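# Unplug a monitor cable from a back-panel port

## Task

Free the monitor cable from the port on the back panel: loosen both of its thumbscrews, draw the plug out along the port's axis, and leave it lying loose, away from the port. If the plug is angled more than the port permits while it is still inserted, the attempt fails immediately. The plug must stay out on its own, with no gripper holding it, and at the end both grippers must release and withdraw.

## Robot and tools

Robot: two 6-joint arms, left_arm and right_arm, each with a parallel two-finger gripper. Joint order per arm: waist, shoulder, elbow, wrist pitch, wrist yaw, wrist roll. Stated ranges in radians: waist -2.618 to 3.054, shoulder 0.000 to 3.142, elbow 0.000 to 3.142, wrist pitch -1.571 to 1.571, wrist yaw -1.571 to 1.571, wrist roll -2.094 to 2.094. The true end of each joint may sit up to 0.036 rad either side of the stated one.

Frame: all printed poses share one scene frame. Origin is on the table surface midway between the arms; +z is up, +x extends out across the table, and left_arm sits toward +y. The arm names do not correspond to image sides. Bases may be tilted; any mounting plates and the floor-standing metal frame behind the arms are fixed obstacles. A gripper's fingers point along its own +z and close along its own y. The reported hand point lies between the pads, roughly 1 cm short of the fingertips, and may be off from reality, especially when reaching far.

execute_actions takes "actions", a list holding zero or one item, plus optional "pictures" (boolean; images are included by default).
- Empty list: nothing is commanded; the current state comes back.
- Move: {"rows": [...], "steps": n}. rows is 1 to 15 rows; steps is 1 to 15 (default 15), each step 1/30 s. Row k is used on step k; if rows run out, the final row is held. Every row is exactly 14 numbers, one flat list covering both arms even if only one moves: left waist, shoulder, elbow, wrist pitch, wrist yaw, wrist roll, left opening, then the same seven for right. Joint values are absolute target angles in radians, in the same form as the Joint positions printout, not offsets. Opening is on a -1 (closed) to +1 (fully open) scale.
- Wait: {"steps": n} with n up to 300; nothing new is commanded, and the count runs from the previous result, including time spent composing the reply.
A refused call sends nothing. Refusal happens when a joint target lies beyond a range end by more than 0.036 rad and also further out than that joint's last reported angle. Targets past the real end are clipped to it, and the result may then print "joint sent to its limit" (possibly about an earlier, still-running move); absence of this line does not prove more travel is available.

Motion limits: each step, a joint's target is kept within a lead of its measured angle (waist 0.202, shoulder 0.258, elbow 0.238, wrist pitch 0.573, wrist yaw and wrist roll 0.522 rad), and if the targets would shift a gripper over 70 mm from where it is measured, they are all pulled back proportionally. So distant goals take several steps or calls. Friction may leave a joint up to about 0.031 rad from its target, and changes smaller than that may not move it at all. Between calls the arms keep heading for the last row sent, until everything has nearly stopped or a step is HELD.

Result contents: the state line gives each arm's end_effector_position (metres) and end_effector_quat_wxyz. Joint positions lists each arm's six angles (rad) plus gripper opening in metres (0.093 fully open to 0.000 closed; reads about the pad gap when free, and settles up to ~12 mm below a gripped rigid part's width). Joint velocities give rates. grip_measured is the gripper motor on the -1..+1 scale: pads touch at about -0.94, and each mm of object width adds about 0.0208; each gripper carries a fixed error up to ~0.02. Sending a number further below an object's reading squeezes harder, up to roughly 50-62 N per pad (less on thin parts under ~5 mm). Keep sending the closing number to keep holding. Joint torques are total drive outputs with per-arm offset, scale and noise. "joint command not followed" means the clearance check altered or blocked some joint targets. HELD marks steps where your row was partly or wholly not sent. "too close" warnings count an arm's plate and its half of the frame as part of it. MOTOR HOT appears from 75 °C; at 90 °C that arm halts for 10 s, and at 100 °C it goes limp and falls; both are reported as OVER-TEMPERATURE FAULT. Avoid long loaded holds.

zoom_image: "camera" is one of cam_high, cam_low, cam_left_wrist, cam_right_wrist (each 672x504); "region" is [x0, y0, x1, y1] in that image's pixels, top-left origin, no larger than 504 by 504. It returns a closer look at the latest image.

finished_scene: "scene" is the current scene's number.

Cautions: the plug must come out straight along the port axis, never angled past the port's allowance while engaged; unscrew both thumbscrews first. Do not let the arms strike or press on each other, do not push hard, drop or slam anything, and keep every object on the table. Loose items may occasionally get nudged by outside forces. Finish with grippers open and moved away, the plug resting by itself.

Each tool is called after "Call:" as name(argument=value, ...) on one line, values as JSON.

## Session

Call:
execute_actions(actions=[])

Scene clock: 0.00 s of 10600.00 s.
left_arm: end_effector_position=(+0.1724, -0.2281, +0.2755) grip_measured=+0.232 end_effector_quat_wxyz=(-0.162, -0.134, +0.766, -0.608) | right_arm: end_effector_position=(+0.3850, -0.6148, +0.3222) grip_measured=-0.663 end_effector_quat_wxyz=(+0.202, +0.500, +0.688, -0.485)
Joint positions: left_arm=[-1.016  2.135  1.171  0.704  0.471 -1.868  0.056] | right_arm=[-0.644  2.086  1.729 -0.618  1.02   0.372  0.013]
Joint velocities: left_arm=[-0.007 -0.007 -0.012 -0.081 -0.037 -0.037 -0.   ] | right_arm=[ 0.002 -0.012 -0.017  0.051 -0.007 -0.066 -0.   ]
Joint torques (N m, as the arm reports them, + toward a larger angle): no reading

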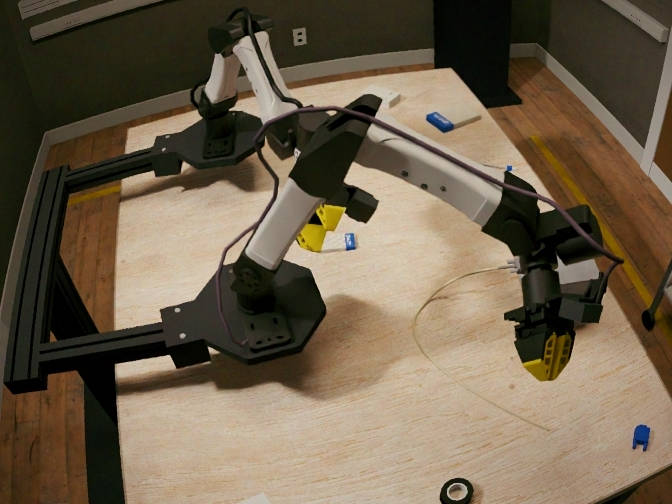

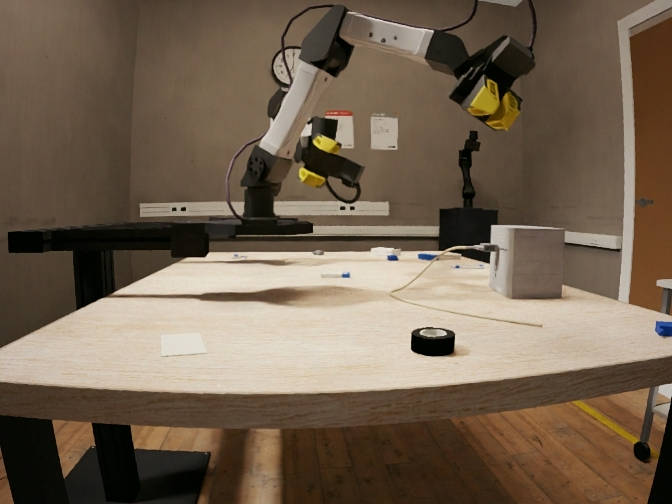

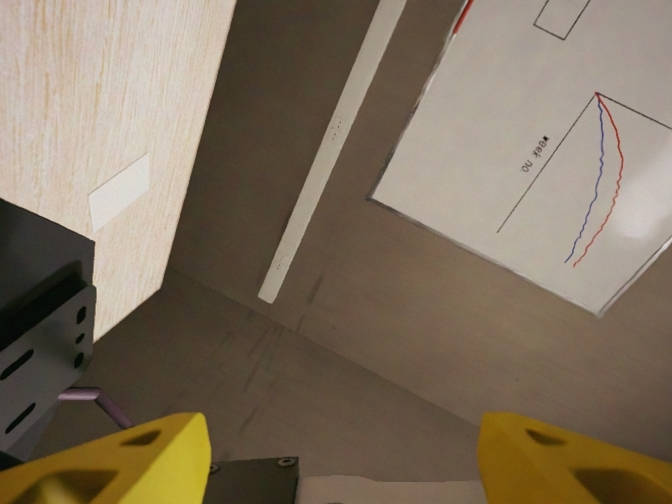

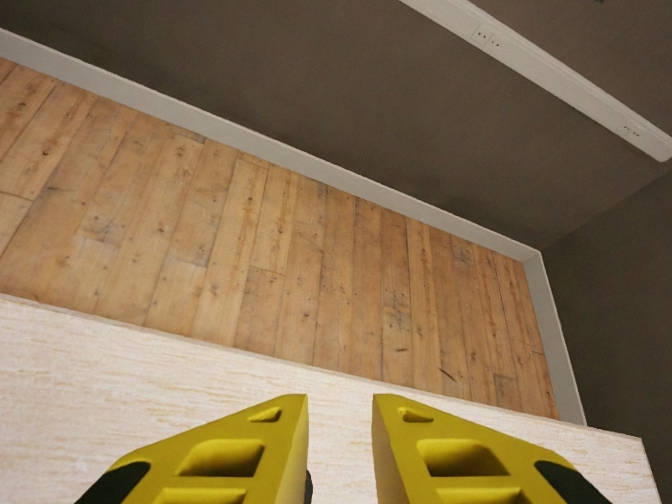

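Call:
execute_actions(actions=[{"rows":[[0.3,2.0,1.171,0.6,0,0,0.2,-0.644,2.086,1.729,0,0,0,1]]}], pictures=false)

Call:
execute_actions(actions=[{"steps":60}], pictures=false)

Call:
execute_actions(actions=[{"rows":[[0.3,0.3,0.3,0,0,0,0.2,-0.2,1.2,0.7,0,0,0,1]]}], pictures=false)

Call:
execute_actions(actions=[{"steps":90}])

Scene clock: 4.10 s of 10600.00 s.
left_arm: end_effector_position=(+0.4689, -0.0430, +0.3080) grip_measured=+0.202 end_effector_quat_wxyz=(+0.369, -0.133, +0.767, -0.507) | right_arm: end_effector_position=(+0.5670, -0.5748, +0.3581) grip_measured=+0.992 end_effector_quat_wxyz=(+0.516, +0.261, +0.798, -0.170)
Joint positions: left_arm=[-0.504  2.026  1.171  0.638  0.104 -1.064  0.055] | right_arm=[-0.645  2.09   1.726 -0.035  0.072  0.022  0.093]
Joint velocities: left_arm=[ 1.263 -0.017 -0.002 -0.037 -0.286  1.722 -0.   ] | right_arm=[-0.007 -0.002 -0.002  0.154 -0.462 -0.11  -0.   ]
Joint torques (N m, as the arm reports them, + toward a larger angle): left_arm=[  0.27 -11.56   7.42   2.13  -0.1    0.11] | right_arm=[ -0.18 -12.1   10.72   2.19   0.11  -0.12]
Steps of this call (steps 1 to 90: nothing new was sent; then 0.60 s passed at rest; steps 91 to 105: all 15 steps of this action). Readings (joint positions):
91: left_arm=[-1.010 2.129 1.171 0.693 0.445 -1.830] | right_arm=[-0.646 2.085 1.726 -0.566 0.962 0.326]
92: left_arm=[-0.997 2.120 1.171 0.678 0.411 -1.784] | right_arm=[-0.647 2.088 1.726 -0.486 0.883 0.277]
94: left_arm=[-0.946 2.097 1.171 0.662 0.344 -1.688] | right_arm=[-0.647 2.090 1.726 -0.343 0.715 0.194]
98: left_arm=[-0.805 2.051 1.171 0.650 0.229 -1.478] | right_arm=[-0.647 2.090 1.726 -0.141 0.336 0.084]
105: the state above

Scene clock: 6.10 s of 10600.00 s.
left_arm: end_effector_position=(+0.5925, +0.4099, +0.2962) grip_measured=+0.202 end_effector_quat_wxyz=(+0.610, -0.069, +0.789, +0.038) | right_arm: end_effector_position=(+0.5748, -0.5669, +0.3626) grip_measured=+0.992 end_effector_quat_wxyz=(+0.531, +0.237, +0.800, -0.150)
Joint positions: left_arm=[ 0.302  2.015  1.171  0.607 -0.005 -0.01   0.055] | right_arm=[-0.645  2.09   1.726 -0.014  0.008  0.006  0.093]
Joint velocities: left_arm=[-0.012 -0.002  0.012 -0.022  0.037 -0.007 -0.   ] | right_arm=[-0.002 -0.002 -0.002  0.051 -0.007  0.022  0.001]
Joint torques (N m, as the arm reports them, + toward a larger angle): left_arm=[ -0.08 -11.53   7.38   2.2    0.05   0.18] | right_arm=[ -0.24 -11.75  10.52   2.29   0.04  -0.13]
Steps of this call (steps 1 to 45: the robot went on to your last target; steps 46 to 60: nothing new was sent). Readings (joint positions):
1: left_arm=[-0.459 2.026 1.171 0.635 0.093 -1.002] | right_arm=[-0.645 2.090 1.726 -0.030 0.059 0.019]
2: left_arm=[-0.412 2.026 1.171 0.632 0.083 -0.939] | right_arm=[-0.645 2.090 1.726 -0.027 0.048 0.016]
4: left_arm=[-0.318 2.026 1.171 0.627 0.066 -0.812] | right_arm=[-0.645 2.090 1.726 -0.021 0.034 0.013]
8: left_arm=[-0.125 2.026 1.171 0.621 0.043 -0.553] | right_arm=[-0.645 2.090 1.726 -0.017 0.018 0.009]
60: the state above
All arms were judged still, so your last target was given up. Only a new action makes them travel on or press farther. Fingers that are still opening or closing keep moving.

Scene clock: 6.60 s of 10600.00 s.
left_arm: end_effector_position=(+0.3198, +0.3684, +0.2460) grip_measured=+0.202 end_effector_quat_wxyz=(+0.457, -0.075, +0.886, +0.027) | right_arm: end_effector_position=(+0.4508, -0.2703, +0.3880) grip_measured=+0.992 end_effector_quat_wxyz=(+0.559, +0.042, +0.828, -0.012)
Joint positions: left_arm=[ 0.302  0.962  0.329  0.032 -0.005 -0.01   0.055] | right_arm=[-0.18   1.231  0.849  0.014 -0.013  0.003  0.093]
Joint velocities: left_arm=[-0.002 -2.63  -0.979 -0.872 -0.007 -0.037 -0.001] | right_arm=[-0.144 -1.902 -1.961  0.256  0.007 -0.022 -0.001]
Joint torques (N m, as the arm reports them, + toward a larger angle): left_arm=[ 0.07 -2.05 10.47  3.2   0.06  0.12] | right_arm=[-1.55  1.61  7.59  1.6   0.26 -0.07]
Steps of this call (steps 1 to 15: all 15 steps of this action). Readings (joint positions):
1: left_arm=[0.302 1.990 1.151 0.563 -0.005 -0.010] | right_arm=[-0.636 2.072 1.699 -0.003 0.013 0.006]
2: left_arm=[0.302 1.941 1.103 0.494 -0.005 -0.010] | right_arm=[-0.620 2.037 1.650 -0.005 0.017 0.006]
4: left_arm=[0.302 1.827 0.996 0.373 -0.005 -0.010] | right_arm=[-0.563 1.955 1.550 -0.011 0.019 0.006]
8: left_arm=[0.302 1.562 0.762 0.204 -0.005 -0.010] | right_arm=[-0.391 1.763 1.355 -0.011 0.016 0.006]
15: the state above

Scene clock: 9.60 s of 10600.00 s.
left_arm: end_effector_position=(+0.2754, +0.3644, +0.4064) grip_measured=+0.202 end_effector_quat_wxyz=(+0.704, -0.063, +0.706, +0.045) | right_arm: end_effector_position=(+0.4211, -0.2725, +0.3258) grip_measured=+0.992 end_effector_quat_wxyz=(+0.498, +0.051, +0.866, -0.015)
Joint positions: left_arm=[ 0.302  0.295  0.303  0.008 -0.005 -0.01   0.055] | right_arm=[-0.194  1.2    0.702 -0.013 -0.008  0.003  0.093]
Joint velocities: left_arm=[-0.007 -0.007 -0.012 -0.007 -0.066 -0.007  0.   ] | right_arm=[-0.017  0.007  0.012 -0.022  0.022 -0.037 -0.001]
Joint torques (N m, as the arm reports them, + toward a larger angle): left_arm=[0.   2.05 8.06 2.17 0.07 0.15] | right_arm=[-1.08 -3.97  9.65  2.18  0.2  -0.08]
Steps of this call (steps 1 to 30: the robot went on to your last target; steps 31 to 90: nothing new was sent). Readings (joint positions):
1: left_arm=[0.302 0.871 0.305 0.008 -0.005 -0.010] | right_arm=[-0.185 1.184 0.794 0.016 -0.012 0.003]
2: left_arm=[0.302 0.780 0.296 -0.009 -0.005 -0.010] | right_arm=[-0.190 1.168 0.758 0.014 -0.010 0.003]
4: left_arm=[0.302 0.594 0.295 -0.010 -0.005 -0.010] | right_arm=[-0.194 1.179 0.721 0.002 -0.008 0.003]
8: left_arm=[0.302 0.311 0.301 0.023 -0.005 -0.010] | right_arm=[-0.194 1.200 0.702 -0.018 -0.008 0.003]
90: the state above
All arms were judged still, so your last target was given up. Only a new action makes them travel on or press farther. Fingers that are still opening or closing keep moving.

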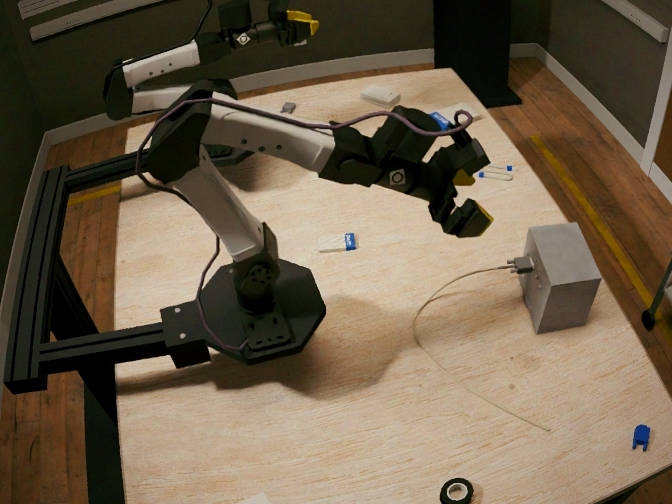

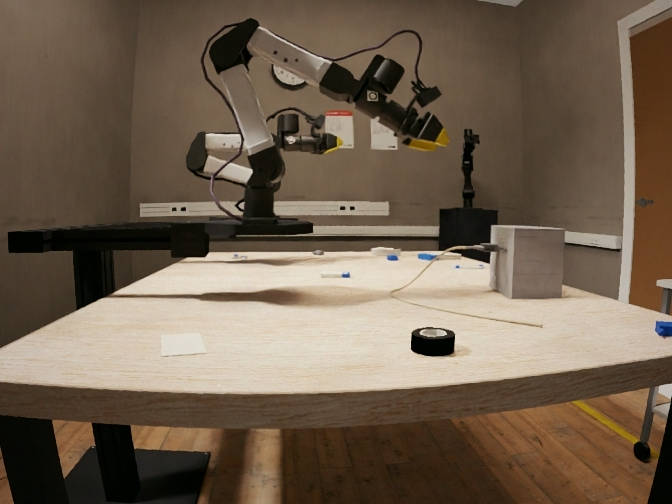

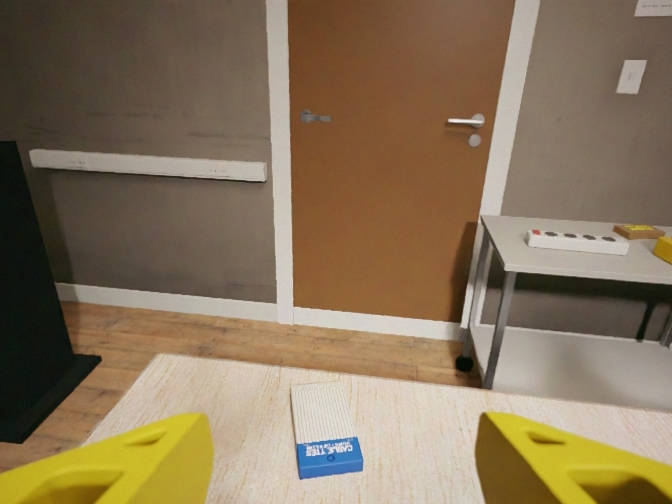

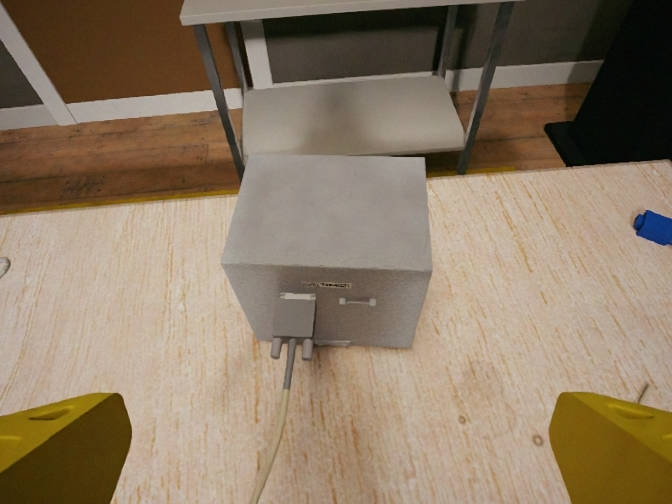

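Call:
execute_actions(actions=[{"rows":[[0.3,0.3,0.3,0,0,0,0.2,-0.13,1.6,0.6,1.2,0,0,0],[0.3,0.3,0.3,0,0,0,0.2,-0.13,1.6,0.6,1.2,0,0,0],[0.3,0.3,0.3,0,0,0,0.2,-0.13,1.6,0.6,1.2,0,0,0],[0.3,0.3,0.3,0,0,0,0.2,-0.13,1.6,0.6,1.2,0,0,0],[0.3,0.3,0.3,0,0,0,0.2,-0.13,1.6,0.6,1.2,0,0,0],[0.3,0.3,0.3,0,0,0,0.2,-0.13,2.0,0.5,1.2,0,0,0]]}], pictures=false)

Call:
execute_actions(actions=[{"steps":45}])

Call:
zoom_image(camera="cam_high", region=[420,200,620,350])

Scene clock: 24.67 s of 10600.00 s.
left_arm: end_effector_position=(+0.2754, +0.3644, +0.4064) grip_measured=+0.202 end_effector_quat_wxyz=(+0.704, -0.063, +0.706, +0.045) | right_arm: end_effector_position=(+0.4604, -0.2487, +0.1455) grip_measured=+0.001 end_effector_quat_wxyz=(+0.515, +0.026, +0.857, -0.002)
Joint positions: left_arm=[ 0.302  0.295  0.303  0.008 -0.005 -0.009  0.055] | right_arm=[-0.133  2.029  0.489  1.068 -0.001  0.003  0.045]
Joint velocities: left_arm=[ 0.002  0.002  0.002 -0.037  0.051 -0.037  0.   ] | right_arm=[ 0.002 -0.134 -0.007  0.901 -0.022  0.007 -0.   ]
Joint torques (N m, as the arm reports them, + toward a larger angle): left_arm=[0.07 1.9  8.01 2.14 0.05 0.14] | right_arm=[ 0.06 -8.85  5.96  2.1   0.08 -0.14]
Steps of this call (steps 1 to 90: nothing new was sent; then 11.57 s passed at rest; steps 91 to 105: all 15 steps of this action). Readings (joint positions):
91: left_arm=[0.302 0.295 0.303 0.008 -0.005 -0.010] | right_arm=[-0.185 1.230 0.683 0.079 -0.002 0.003]
92: left_arm=[0.302 0.295 0.303 0.008 -0.005 -0.010] | right_arm=[-0.169 1.296 0.670 0.210 -0.001 0.003]
94: left_arm=[0.302 0.295 0.303 0.008 -0.005 -0.009] | right_arm=[-0.142 1.467 0.650 0.448 -0.001 0.003]
98: left_arm=[0.302 0.295 0.303 0.008 -0.005 -0.009] | right_arm=[-0.133 1.789 0.560 0.879 -0.001 0.003]
105: the state above

Scene clock: 26.17 s of 10600.00 s.
left_arm: end_effector_position=(+0.2754, +0.3644, +0.4064) grip_measured=+0.202 end_effector_quat_wxyz=(+0.704, -0.063, +0.706, +0.045) | right_arm: end_effector_position=(+0.4740, -0.2500, +0.1790) grip_measured=+0.001 end_effector_quat_wxyz=(+0.572, +0.026, +0.820, -0.004)
Joint positions: left_arm=[ 0.302  0.295  0.303  0.008 -0.005 -0.009  0.055] | right_arm=[-0.133  2.011  0.489  1.186 -0.001  0.003  0.045]
Joint velocities: left_arm=[ 0.002 -0.022 -0.012  0.007 -0.007  0.022  0.001] | right_arm=[-0.027 -0.022 -0.002  0.022 -0.037 -0.051  0.   ]
Joint torques (N m, as the arm reports them, + toward a larger angle): left_arm=[0.07 2.09 7.93 2.16 0.03 0.15] | right_arm=[ 0.05 -7.87  6.2   2.26  0.15 -0.12]
Steps of this call (steps 1 to 30: the robot went on to your last target; steps 31 to 45: nothing new was sent). Readings (joint positions):
1: left_arm=[0.302 0.295 0.303 0.008 -0.005 -0.009] | right_arm=[-0.133 2.024 0.489 1.093 -0.001 0.003]
2: left_arm=[0.302 0.295 0.303 0.008 -0.005 -0.009] | right_arm=[-0.133 2.019 0.489 1.114 -0.001 0.003]
4: left_arm=[0.302 0.295 0.303 0.008 -0.005 -0.009] | right_arm=[-0.133 2.012 0.489 1.146 -0.001 0.003]
8: left_arm=[0.302 0.295 0.303 0.008 -0.005 -0.009] | right_arm=[-0.133 2.011 0.489 1.173 -0.001 0.003]
45: the state above
All arms were judged still, so your last target was given up. Only a new action makes them travel on or press farther. Fingers that are still opening or closing keep moving.

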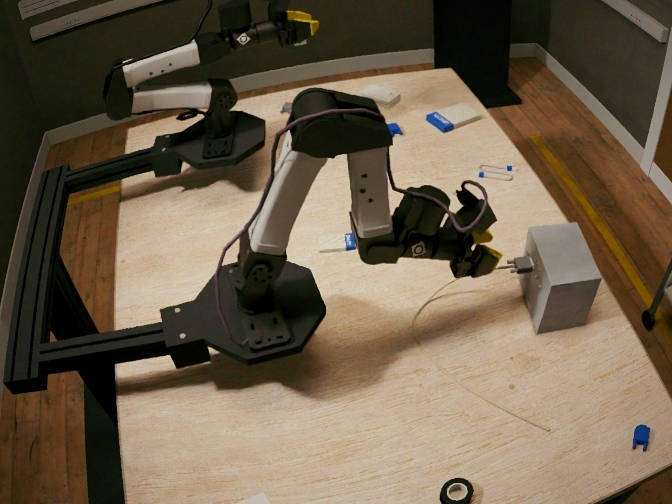

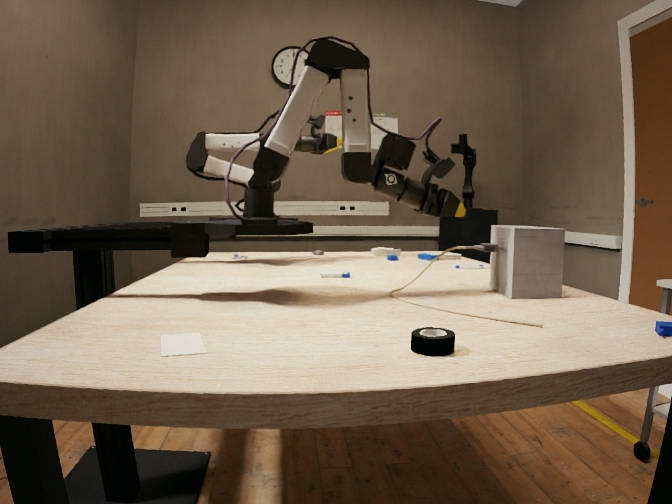

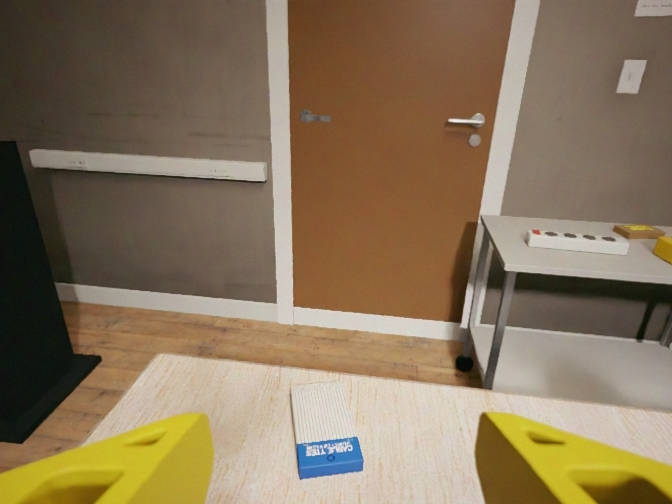

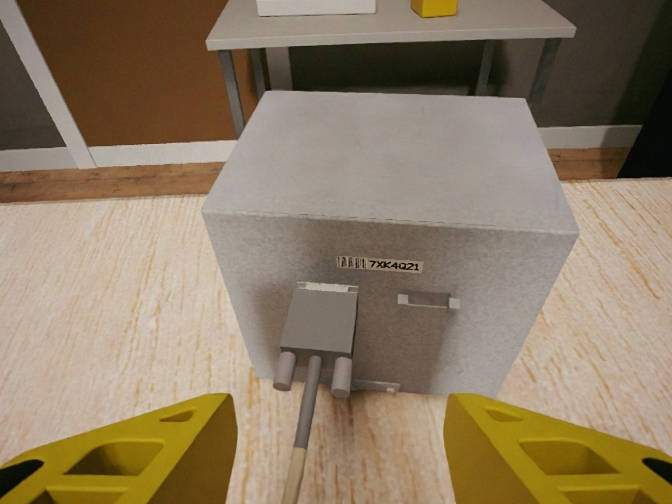

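Region (420, 200, 620, 350) of cam_high's 672x504 image, scaled by 2.520, with more detail than that image has; it fills the top 378 rows of this view, and the rest is white.

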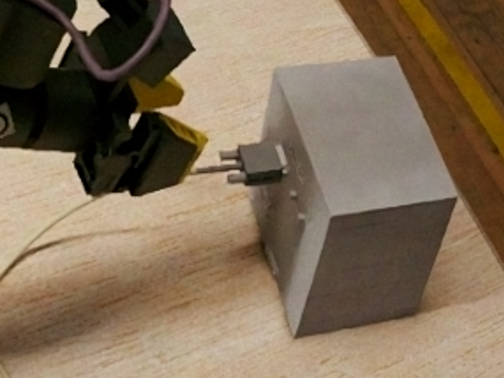

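Call:
execute_actions(actions=[{"rows":[[0.3,0.3,0.3,0,0,0,0.2,-0.13,2.05,0.5,1.3,0,0,0],[0.3,0.3,0.3,0,0,0,0.2,-0.13,2.1,0.5,1.4,0,0,0],[0.3,0.3,0.3,0,0,0,0.2,-0.13,2.15,0.5,1.5,0,0,0],[0.3,0.3,0.3,0,0,0,0.2,-0.13,2.2,0.5,1.57,0,0,0],[0.3,0.3,0.3,0,0,0,0.2,-0.13,2.25,0.51,1.57,0,0,0],[0.3,0.3,0.3,0,0,0,0.2,-0.13,2.3,0.52,1.57,0,0,0],[0.3,0.3,0.3,0,0,0,0.2,-0.13,2.34,0.53,1.57,0,0,0],[0.3,0.3,0.3,0,0,0,0.2,-0.13,2.38,0.54,1.57,0,0,0]]}], pictures=false)

Call:
execute_actions(actions=[{"steps":20}])

Call:
zoom_image(camera="cam_low", region=[400,200,520,290])

Call:
zoom_image(camera="cam_high", region=[440,220,560,310])

Scene clock: 36.33 s of 10600.00 s.
left_arm: end_effector_position=(+0.2754, +0.3644, +0.4063) grip_measured=+0.202 end_effector_quat_wxyz=(+0.704, -0.063, +0.706, +0.045) | right_arm: end_effector_position=(+0.4660, -0.2483, +0.1090) grip_measured=+0.001 end_effector_quat_wxyz=(+0.569, +0.026, +0.822, -0.004)
Joint positions: left_arm=[ 0.302  0.295  0.303  0.007 -0.005 -0.009  0.055] | right_arm=[-0.133  2.388  0.52   1.524 -0.001  0.003  0.045]
Joint velocities: left_arm=[ 0.012  0.002 -0.002  0.007 -0.037 -0.051 -0.001] | right_arm=[-0.017 -0.002 -0.002  0.198 -0.051  0.007 -0.   ]
Joint torques (N m, as the arm reports them, + toward a larger angle): left_arm=[0.14 2.01 8.02 2.13 0.05 0.1 ] | right_arm=[ 0.25 -8.28  4.64  2.16  0.16 -0.13]
joint sent to its limit (right arm) — the command would take joint 4 (wrist pitch) past its upper limit, so that joint was sent only as far as its limit.
Steps of this call (steps 1 to 90: nothing new was sent; then 6.67 s passed at rest; steps 91 to 105: all 15 steps of this action). Readings (joint positions):
91: left_arm=[0.302 0.295 0.303 0.008 -0.005 -0.009] | right_arm=[-0.133 2.016 0.489 1.200 -0.001 0.003]
92: left_arm=[0.302 0.295 0.303 0.008 -0.005 -0.009] | right_arm=[-0.133 2.032 0.489 1.237 -0.001 0.003]
94: left_arm=[0.302 0.295 0.303 0.008 -0.005 -0.009] | right_arm=[-0.133 2.099 0.489 1.351 -0.001 0.003]
98: left_arm=[0.302 0.295 0.303 0.008 -0.005 -0.009] | right_arm=[-0.133 2.294 0.513 1.485 -0.001 0.003]
105: the state above

Scene clock: 37.00 s of 10600.00 s.
left_arm: end_effector_position=(+0.2754, +0.3644, +0.4063) grip_measured=+0.202 end_effector_quat_wxyz=(+0.704, -0.063, +0.706, +0.045) | right_arm: end_effector_position=(+0.4683, -0.2485, +0.1153) grip_measured=+0.001 end_effector_quat_wxyz=(+0.580, +0.026, +0.814, -0.004)
Joint positions: left_arm=[ 0.302  0.295  0.303  0.007 -0.005 -0.009  0.055] | right_arm=[-0.133  2.388  0.52   1.552 -0.001  0.003  0.045]
Joint velocities: left_arm=[-0.022  0.002  0.007 -0.037 -0.037 -0.022  0.001] | right_arm=[-0.022  0.002  0.007 -0.022  0.051  0.037 -0.   ]
Joint torques (N m, as the arm reports them, + toward a larger angle): left_arm=[0.1  1.96 8.05 2.17 0.05 0.15] | right_arm=[-0.07 -8.35  4.24  2.32  0.12 -0.08]
joint sent to its limit (right arm) — the command would take joint 4 (wrist pitch) past its upper limit, so that joint was sent only as far as its limit.
Steps of this call (steps 1 to 20: the robot went on to your last target). Readings (joint positions):
1: left_arm=[0.302 0.295 0.303 0.007 -0.005 -0.009] | right_arm=[-0.133 2.388 0.520 1.530 -0.001 0.003]
2: left_arm=[0.302 0.295 0.303 0.007 -0.005 -0.009] | right_arm=[-0.133 2.388 0.520 1.535 -0.001 0.003]
4: left_arm=[0.302 0.295 0.303 0.007 -0.005 -0.009] | right_arm=[-0.133 2.388 0.520 1.542 -0.001 0.003]
8: left_arm=[0.302 0.295 0.303 0.007 -0.005 -0.009] | right_arm=[-0.133 2.388 0.520 1.548 -0.001 0.003]
20: the state above

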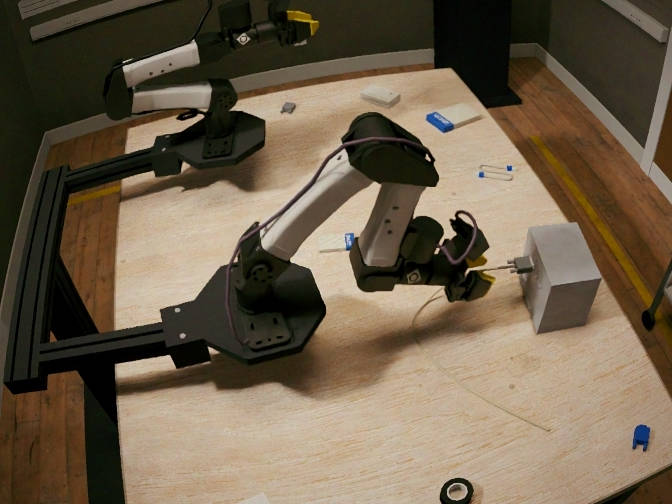

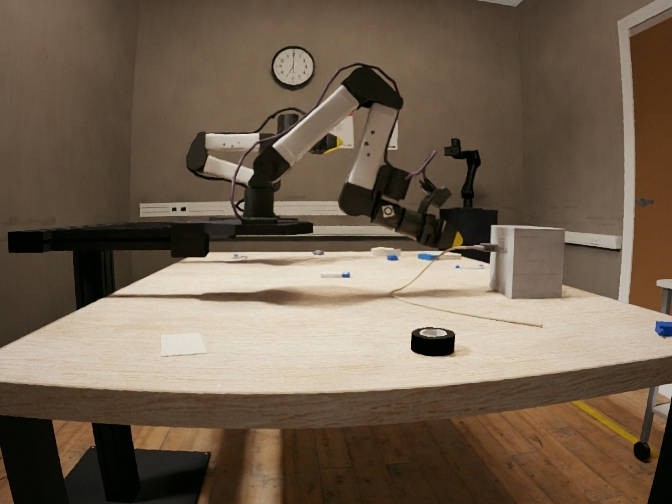

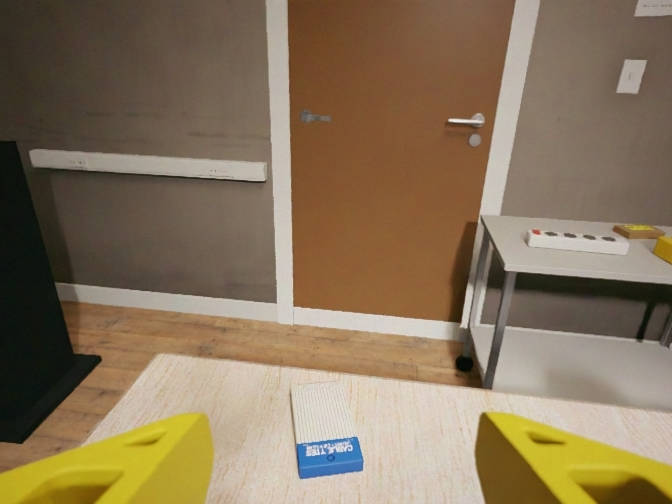

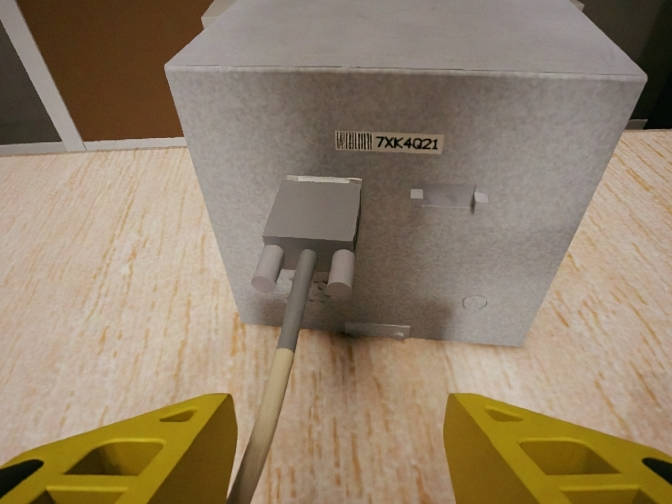

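Region (400, 200, 520, 290) of cam_low's 672x504 image, scaled by 4.200, with more detail than that image has; it fills the top 378 rows of this view, and the rest is white.

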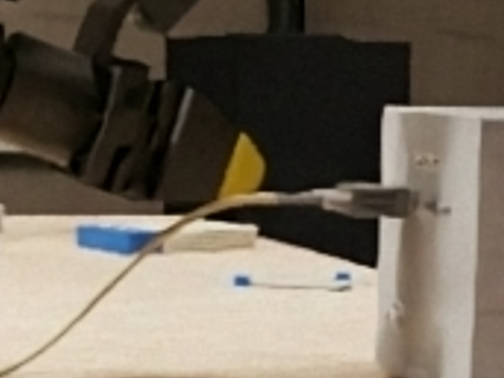

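Region (440, 220, 560, 310) of cam_high's 672x504 image, scaled by 4.200, with more detail than that image has; it fills the top 378 rows of this view, and the rest is white.

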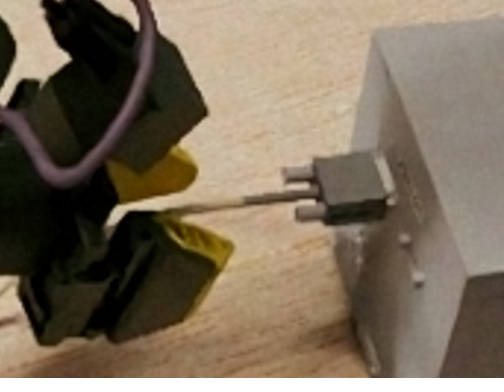

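Call:
execute_actions(actions=[{"rows":[[0.3,0.3,0.3,0,0,0,0.2,-0.13,2.2,0.54,1.56,0,0,0]],"steps":10}], pictures=false)

Call:
execute_actions(actions=[{"rows":[[0.3,0.3,0.3,0,0,0,0.2,-0.42,2.2,0.54,1.56,-0.5,1.57,-0.4]]}], pictures=false)

Call:
execute_actions(actions=[{"rows":[[0.3,0.3,0.3,0,0,0,0.2,-0.42,2.3,0.58,1.56,-0.5,1.57,-0.4],[0.3,0.3,0.3,0,0,0,0.2,-0.42,2.35,0.6,1.56,-0.5,1.57,-0.4],[0.3,0.3,0.3,0,0,0,0.2,-0.42,2.4,0.63,1.56,-0.5,1.57,-0.4],[0.3,0.3,0.3,0,0,0,0.2,-0.42,2.45,0.66,1.56,-0.5,1.57,-0.4],[0.3,0.3,0.3,0,0,0,0.2,-0.42,2.5,0.7,1.56,-0.5,1.57,-0.4]]}], pictures=false)

Call:
execute_actions(actions=[{"steps":15}])

Call:
zoom_image(camera="cam_low", region=[400,200,520,290])

Call:
zoom_image(camera="cam_high", region=[440,220,560,310])

Scene clock: 48.43 s of 10600.00 s.
left_arm: end_effector_position=(+0.2754, +0.3644, +0.4063) grip_measured=+0.202 end_effector_quat_wxyz=(+0.704, -0.063, +0.706, +0.045) | right_arm: end_effector_position=(+0.4948, -0.2515, +0.2046) grip_measured=+0.001 end_effector_quat_wxyz=(+0.667, +0.025, +0.744, -0.007)
Joint positions: left_arm=[ 0.302  0.295  0.303  0.007 -0.005 -0.009  0.055] | right_arm=[-0.133  2.192  0.535  1.564 -0.001  0.003  0.045]
Joint velocities: left_arm=[-0.007 -0.002 -0.022  0.007 -0.037  0.051  0.   ] | right_arm=[-0.002  0.007 -0.007 -0.022 -0.051 -0.022 -0.   ]
Joint torques (N m, as the arm reports them, + toward a larger angle): left_arm=[0.1  2.01 8.02 2.14 0.03 0.14] | right_arm=[ 0.34 -7.49  4.62  2.1   0.1  -0.1 ]
joint sent to its limit (right arm) — the command would take joint 4 (wrist pitch) past its upper limit, so that joint was sent only as far as its limit.
Steps of this call (steps 1 to 15: the robot went on to your last target; steps 16 to 90: nothing new was sent; then 8.10 s passed at rest; steps 91 to 100: all 10 steps of this action). Readings (joint positions):
91: left_arm=[0.302 0.295 0.303 0.007 -0.005 -0.009] | right_arm=[-0.133 2.367 0.520 1.534 -0.001 0.003]
92: left_arm=[0.302 0.295 0.303 0.007 -0.005 -0.009] | right_arm=[-0.133 2.329 0.519 1.513 -0.001 0.003]
94: left_arm=[0.302 0.295 0.303 0.007 -0.005 -0.009] | right_arm=[-0.133 2.246 0.521 1.526 -0.001 0.003]
98: left_arm=[0.302 0.295 0.303 0.007 -0.005 -0.009] | right_arm=[-0.133 2.192 0.535 1.570 -0.001 0.003]
100: the state above

Scene clock: 48.93 s of 10600.00 s.
left_arm: end_effector_position=(+0.2754, +0.3644, +0.4063) grip_measured=+0.202 end_effector_quat_wxyz=(+0.704, -0.063, +0.706, +0.045) | right_arm: end_effector_position=(+0.4776, -0.3026, +0.2048) grip_measured=-0.398 end_effector_quat_wxyz=(+0.473, +0.448, +0.590, +0.477)
Joint positions: left_arm=[ 0.302  0.295  0.303  0.007 -0.005 -0.009  0.055] | right_arm=[-0.425  2.192  0.535  1.561 -0.473  1.372  0.026]
Joint velocities: left_arm=[-0.007 -0.007  0.007  0.022  0.066  0.037 -0.   ] | right_arm=[-0.007  0.002 -0.012 -0.022 -0.183  1.297 -0.   ]
Joint torques (N m, as the arm reports them, + toward a larger angle): left_arm=[0.05 1.96 8.03 2.17 0.04 0.13] | right_arm=[ 0.01 -7.3   4.57  2.1   0.07 -0.09]
Steps of this call (steps 1 to 15: all 15 steps of this action). Readings (joint positions):
1: left_arm=[0.302 0.295 0.303 0.007 -0.005 -0.009] | right_arm=[-0.161 2.192 0.535 1.564 -0.092 0.086]
2: left_arm=[0.302 0.295 0.303 0.007 -0.005 -0.009] | right_arm=[-0.212 2.192 0.535 1.564 -0.185 0.186]
4: left_arm=[0.302 0.295 0.303 0.007 -0.005 -0.009] | right_arm=[-0.344 2.192 0.535 1.563 -0.298 0.386]
8: left_arm=[0.302 0.295 0.303 0.007 -0.005 -0.009] | right_arm=[-0.443 2.192 0.535 1.562 -0.394 0.790]
15: the state above

Scene clock: 49.43 s of 10600.00 s.
left_arm: end_effector_position=(+0.2754, +0.3644, +0.4063) grip_measured=+0.202 end_effector_quat_wxyz=(+0.704, -0.063, +0.706, +0.045) | right_arm: end_effector_position=(+0.4831, -0.3002, +0.0999) grip_measured=-0.398 end_effector_quat_wxyz=(+0.353, +0.555, +0.569, +0.493)
Joint positions: left_arm=[ 0.302  0.295  0.303  0.007 -0.005 -0.009  0.055] | right_arm=[-0.425  2.514  0.683  1.542 -0.491  1.559  0.026]
Joint velocities: left_arm=[-0.012 -0.002 -0.002 -0.037  0.007  0.007 -0.   ] | right_arm=[-0.017 -0.017  0.012  0.037 -0.037  0.007  0.001]
Joint torques (N m, as the arm reports them, + toward a larger angle): left_arm=[0.06 2.04 8.06 2.15 0.03 0.12] | right_arm=[ 0.05 -9.61  4.09  2.17 -0.12 -0.09]
Steps of this call (steps 1 to 15: all 15 steps of this action). Readings (joint positions):
1: left_arm=[0.302 0.295 0.303 0.007 -0.005 -0.009] | right_arm=[-0.425 2.205 0.541 1.569 -0.478 1.411]
2: left_arm=[0.302 0.295 0.303 0.007 -0.005 -0.009] | right_arm=[-0.425 2.235 0.559 1.570 -0.482 1.441]
4: left_arm=[0.302 0.295 0.303 0.007 -0.005 -0.009] | right_arm=[-0.425 2.333 0.609 1.570 -0.486 1.485]
8: left_arm=[0.302 0.295 0.303 0.007 -0.005 -0.009] | right_arm=[-0.425 2.500 0.678 1.542 -0.488 1.534]
15: the state above

Scene clock: 49.93 s of 10600.00 s.
left_arm: end_effector_position=(+0.2754, +0.3644, +0.4063) grip_measured=+0.202 end_effector_quat_wxyz=(+0.704, -0.063, +0.706, +0.045) | right_arm: end_effector_position=(+0.4833, -0.3001, +0.1008) grip_measured=-0.398 end_effector_quat_wxyz=(+0.353, +0.555, +0.567, +0.495)
Joint positions: left_arm=[ 0.302  0.295  0.303  0.007 -0.005 -0.009  0.055] | right_arm=[-0.425  2.514  0.683  1.546 -0.492  1.565  0.026]
Joint velocities: left_arm=[-0.007 -0.002 -0.002  0.066 -0.081 -0.007 -0.   ] | right_arm=[ 0.017 -0.007 -0.007 -0.022 -0.007  0.095 -0.001]
Joint torques (N m, as the arm reports them, + toward a larger angle): left_arm=[0.03 2.06 8.03 2.17 0.06 0.1 ] | right_arm=[ 0.18 -9.77  4.53  2.19 -0.05 -0.11]
Steps of this call (steps 1 to 15: the robot went on to your last target). Readings (joint positions):
1: left_arm=[0.302 0.295 0.303 0.007 -0.005 -0.009] | right_arm=[-0.425 2.514 0.683 1.543 -0.491 1.561]
2: left_arm=[0.302 0.295 0.303 0.007 -0.005 -0.009] | right_arm=[-0.425 2.514 0.683 1.543 -0.491 1.561]
4: left_arm=[0.302 0.295 0.303 0.007 -0.005 -0.009] | right_arm=[-0.425 2.514 0.683 1.544 -0.492 1.563]
8: left_arm=[0.302 0.295 0.303 0.007 -0.005 -0.009] | right_arm=[-0.425 2.514 0.683 1.545 -0.492 1.564]
15: the state above
All arms were judged still, so your last target was given up. Only a new action makes them travel on or press farther. Fingers that are still opening or closing keep moving.

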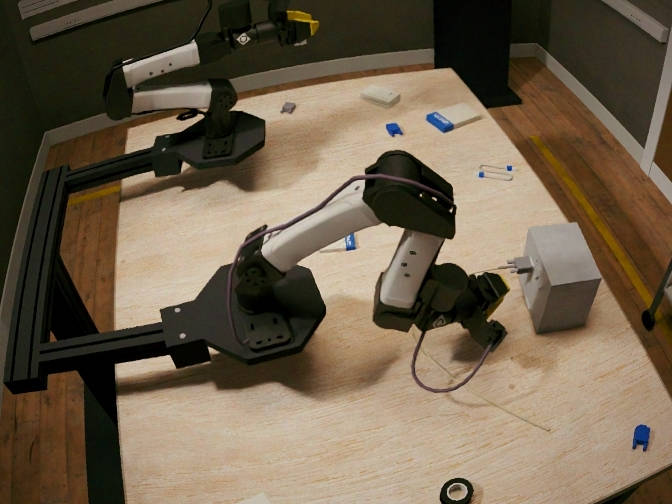

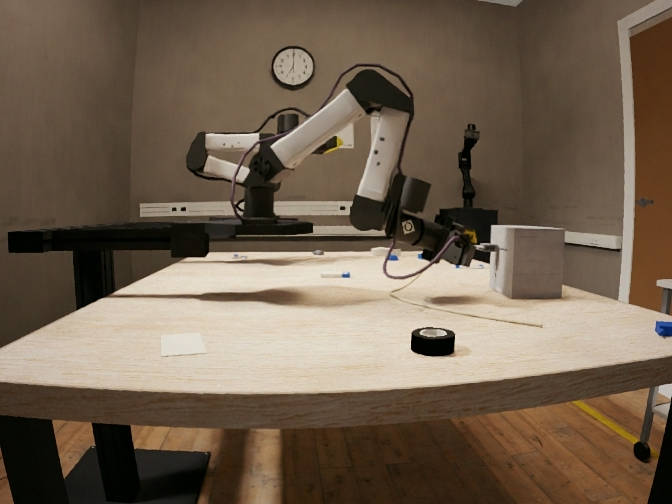

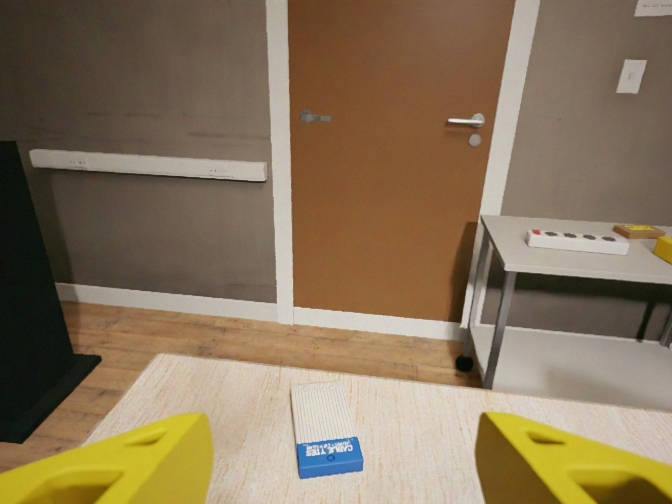

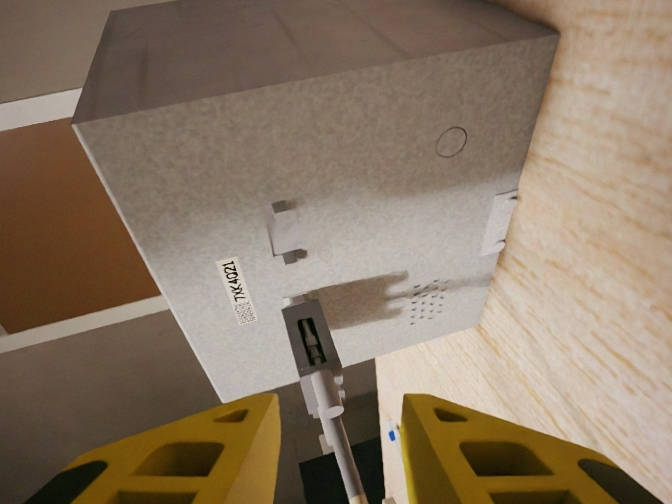

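Region (400, 200, 520, 290) of cam_low's 672x504 image, scaled by 4.200, with more detail than that image has; it fills the top 378 rows of this view, and the rest is white.

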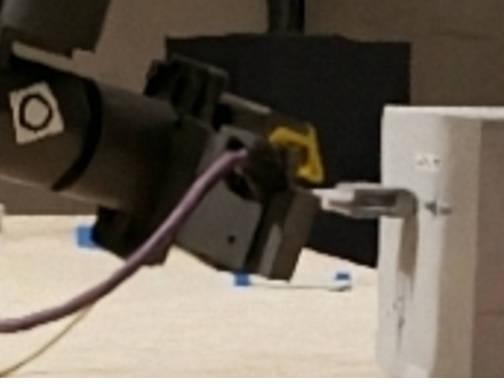

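Region (440, 220, 560, 310) of cam_high's 672x504 image, scaled by 4.200, with more detail than that image has; it fills the top 378 rows of this view, and the rest is white.

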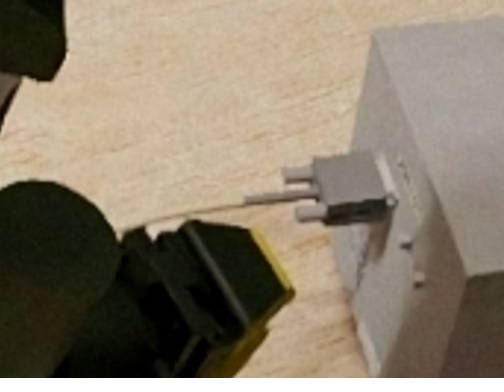

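Call:
execute_actions(actions=[{"rows":[[0.3,0.3,0.3,0,0,0,0.2,-0.39,2.51,0.72,1.56,-0.5,1.57,-0.4],[0.3,0.3,0.3,0,0,0,0.2,-0.37,2.52,0.74,1.56,-0.5,1.57,-0.4],[0.3,0.3,0.3,0,0,0,0.2,-0.35,2.53,0.76,1.56,-0.5,1.57,-0.4],[0.3,0.3,0.3,0,0,0,0.2,-0.33,2.54,0.78,1.56,-0.5,1.57,-0.4],[0.3,0.3,0.3,0,0,0,0.2,-0.315,2.548,0.79,1.56,-0.5,1.57,-0.4]]}])

Call:
zoom_image(camera="cam_high", region=[440,220,560,310])

Scene clock: 55.13 s of 10600.00 s.
left_arm: end_effector_position=(+0.2754, +0.3644, +0.4063) grip_measured=+0.202 end_effector_quat_wxyz=(+0.704, -0.063, +0.706, +0.045) | right_arm: end_effector_position=(+0.5137, -0.2537, +0.1138) grip_measured=-0.398 end_effector_quat_wxyz=(+0.349, +0.498, +0.590, +0.532)
Joint positions: left_arm=[ 0.302  0.295  0.303  0.007 -0.005 -0.009  0.055] | right_arm=[-0.309  2.536  0.777  1.551 -0.498  1.566  0.026]
Joint velocities: left_arm=[-0.002 -0.002 -0.002 -0.007 -0.095 -0.037 -0.   ] | right_arm=[ 0.002  0.022 -0.002 -0.007  0.007  0.066 -0.001]
Joint torques (N m, as the arm reports them, + toward a larger angle): left_arm=[-0.03  2.01  8.08  2.16  0.05  0.13] | right_arm=[-0.59 -8.43  4.49  2.22  0.03 -0.07]
Steps of this call (steps 1 to 90: nothing new was sent; then 1.70 s passed at rest; steps 91 to 105: all 15 steps of this action). Readings (joint positions):
91: left_arm=[0.302 0.295 0.303 0.007 -0.005 -0.009] | right_arm=[-0.422 2.514 0.686 1.546 -0.492 1.565]
92: left_arm=[0.302 0.295 0.303 0.007 -0.005 -0.009] | right_arm=[-0.414 2.514 0.694 1.545 -0.492 1.566]
94: left_arm=[0.302 0.295 0.303 0.007 -0.005 -0.009] | right_arm=[-0.381 2.518 0.728 1.545 -0.492 1.566]
98: left_arm=[0.302 0.295 0.303 0.007 -0.005 -0.009] | right_arm=[-0.314 2.529 0.776 1.550 -0.496 1.566]
105: the state above

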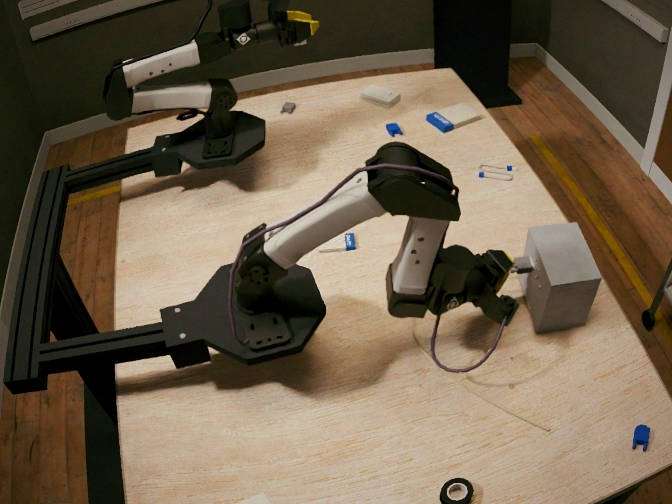

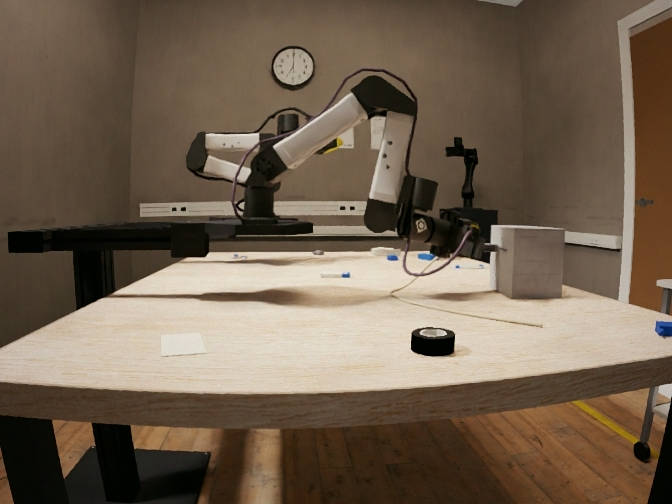

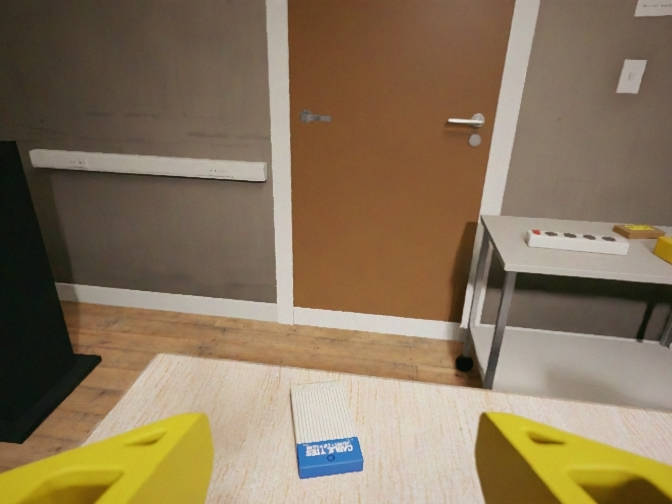

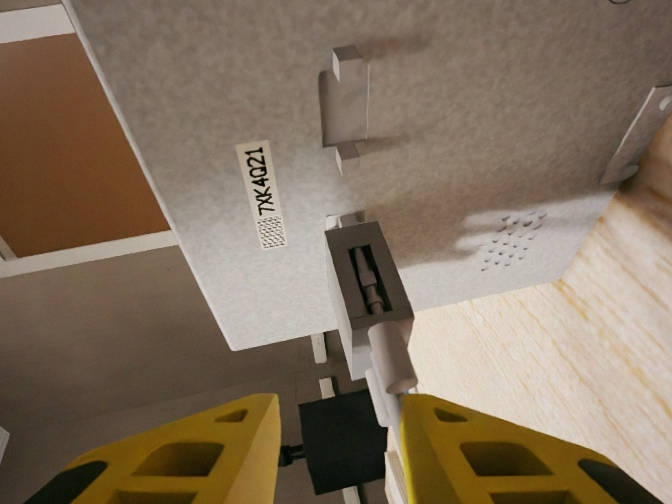

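Region (440, 220, 560, 310) of cam_high's 672x504 image, scaled by 4.200, with more detail than that image has; it fills the top 378 rows of this view, and the rest is white.

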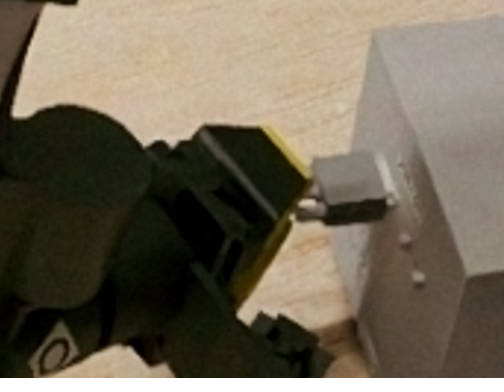

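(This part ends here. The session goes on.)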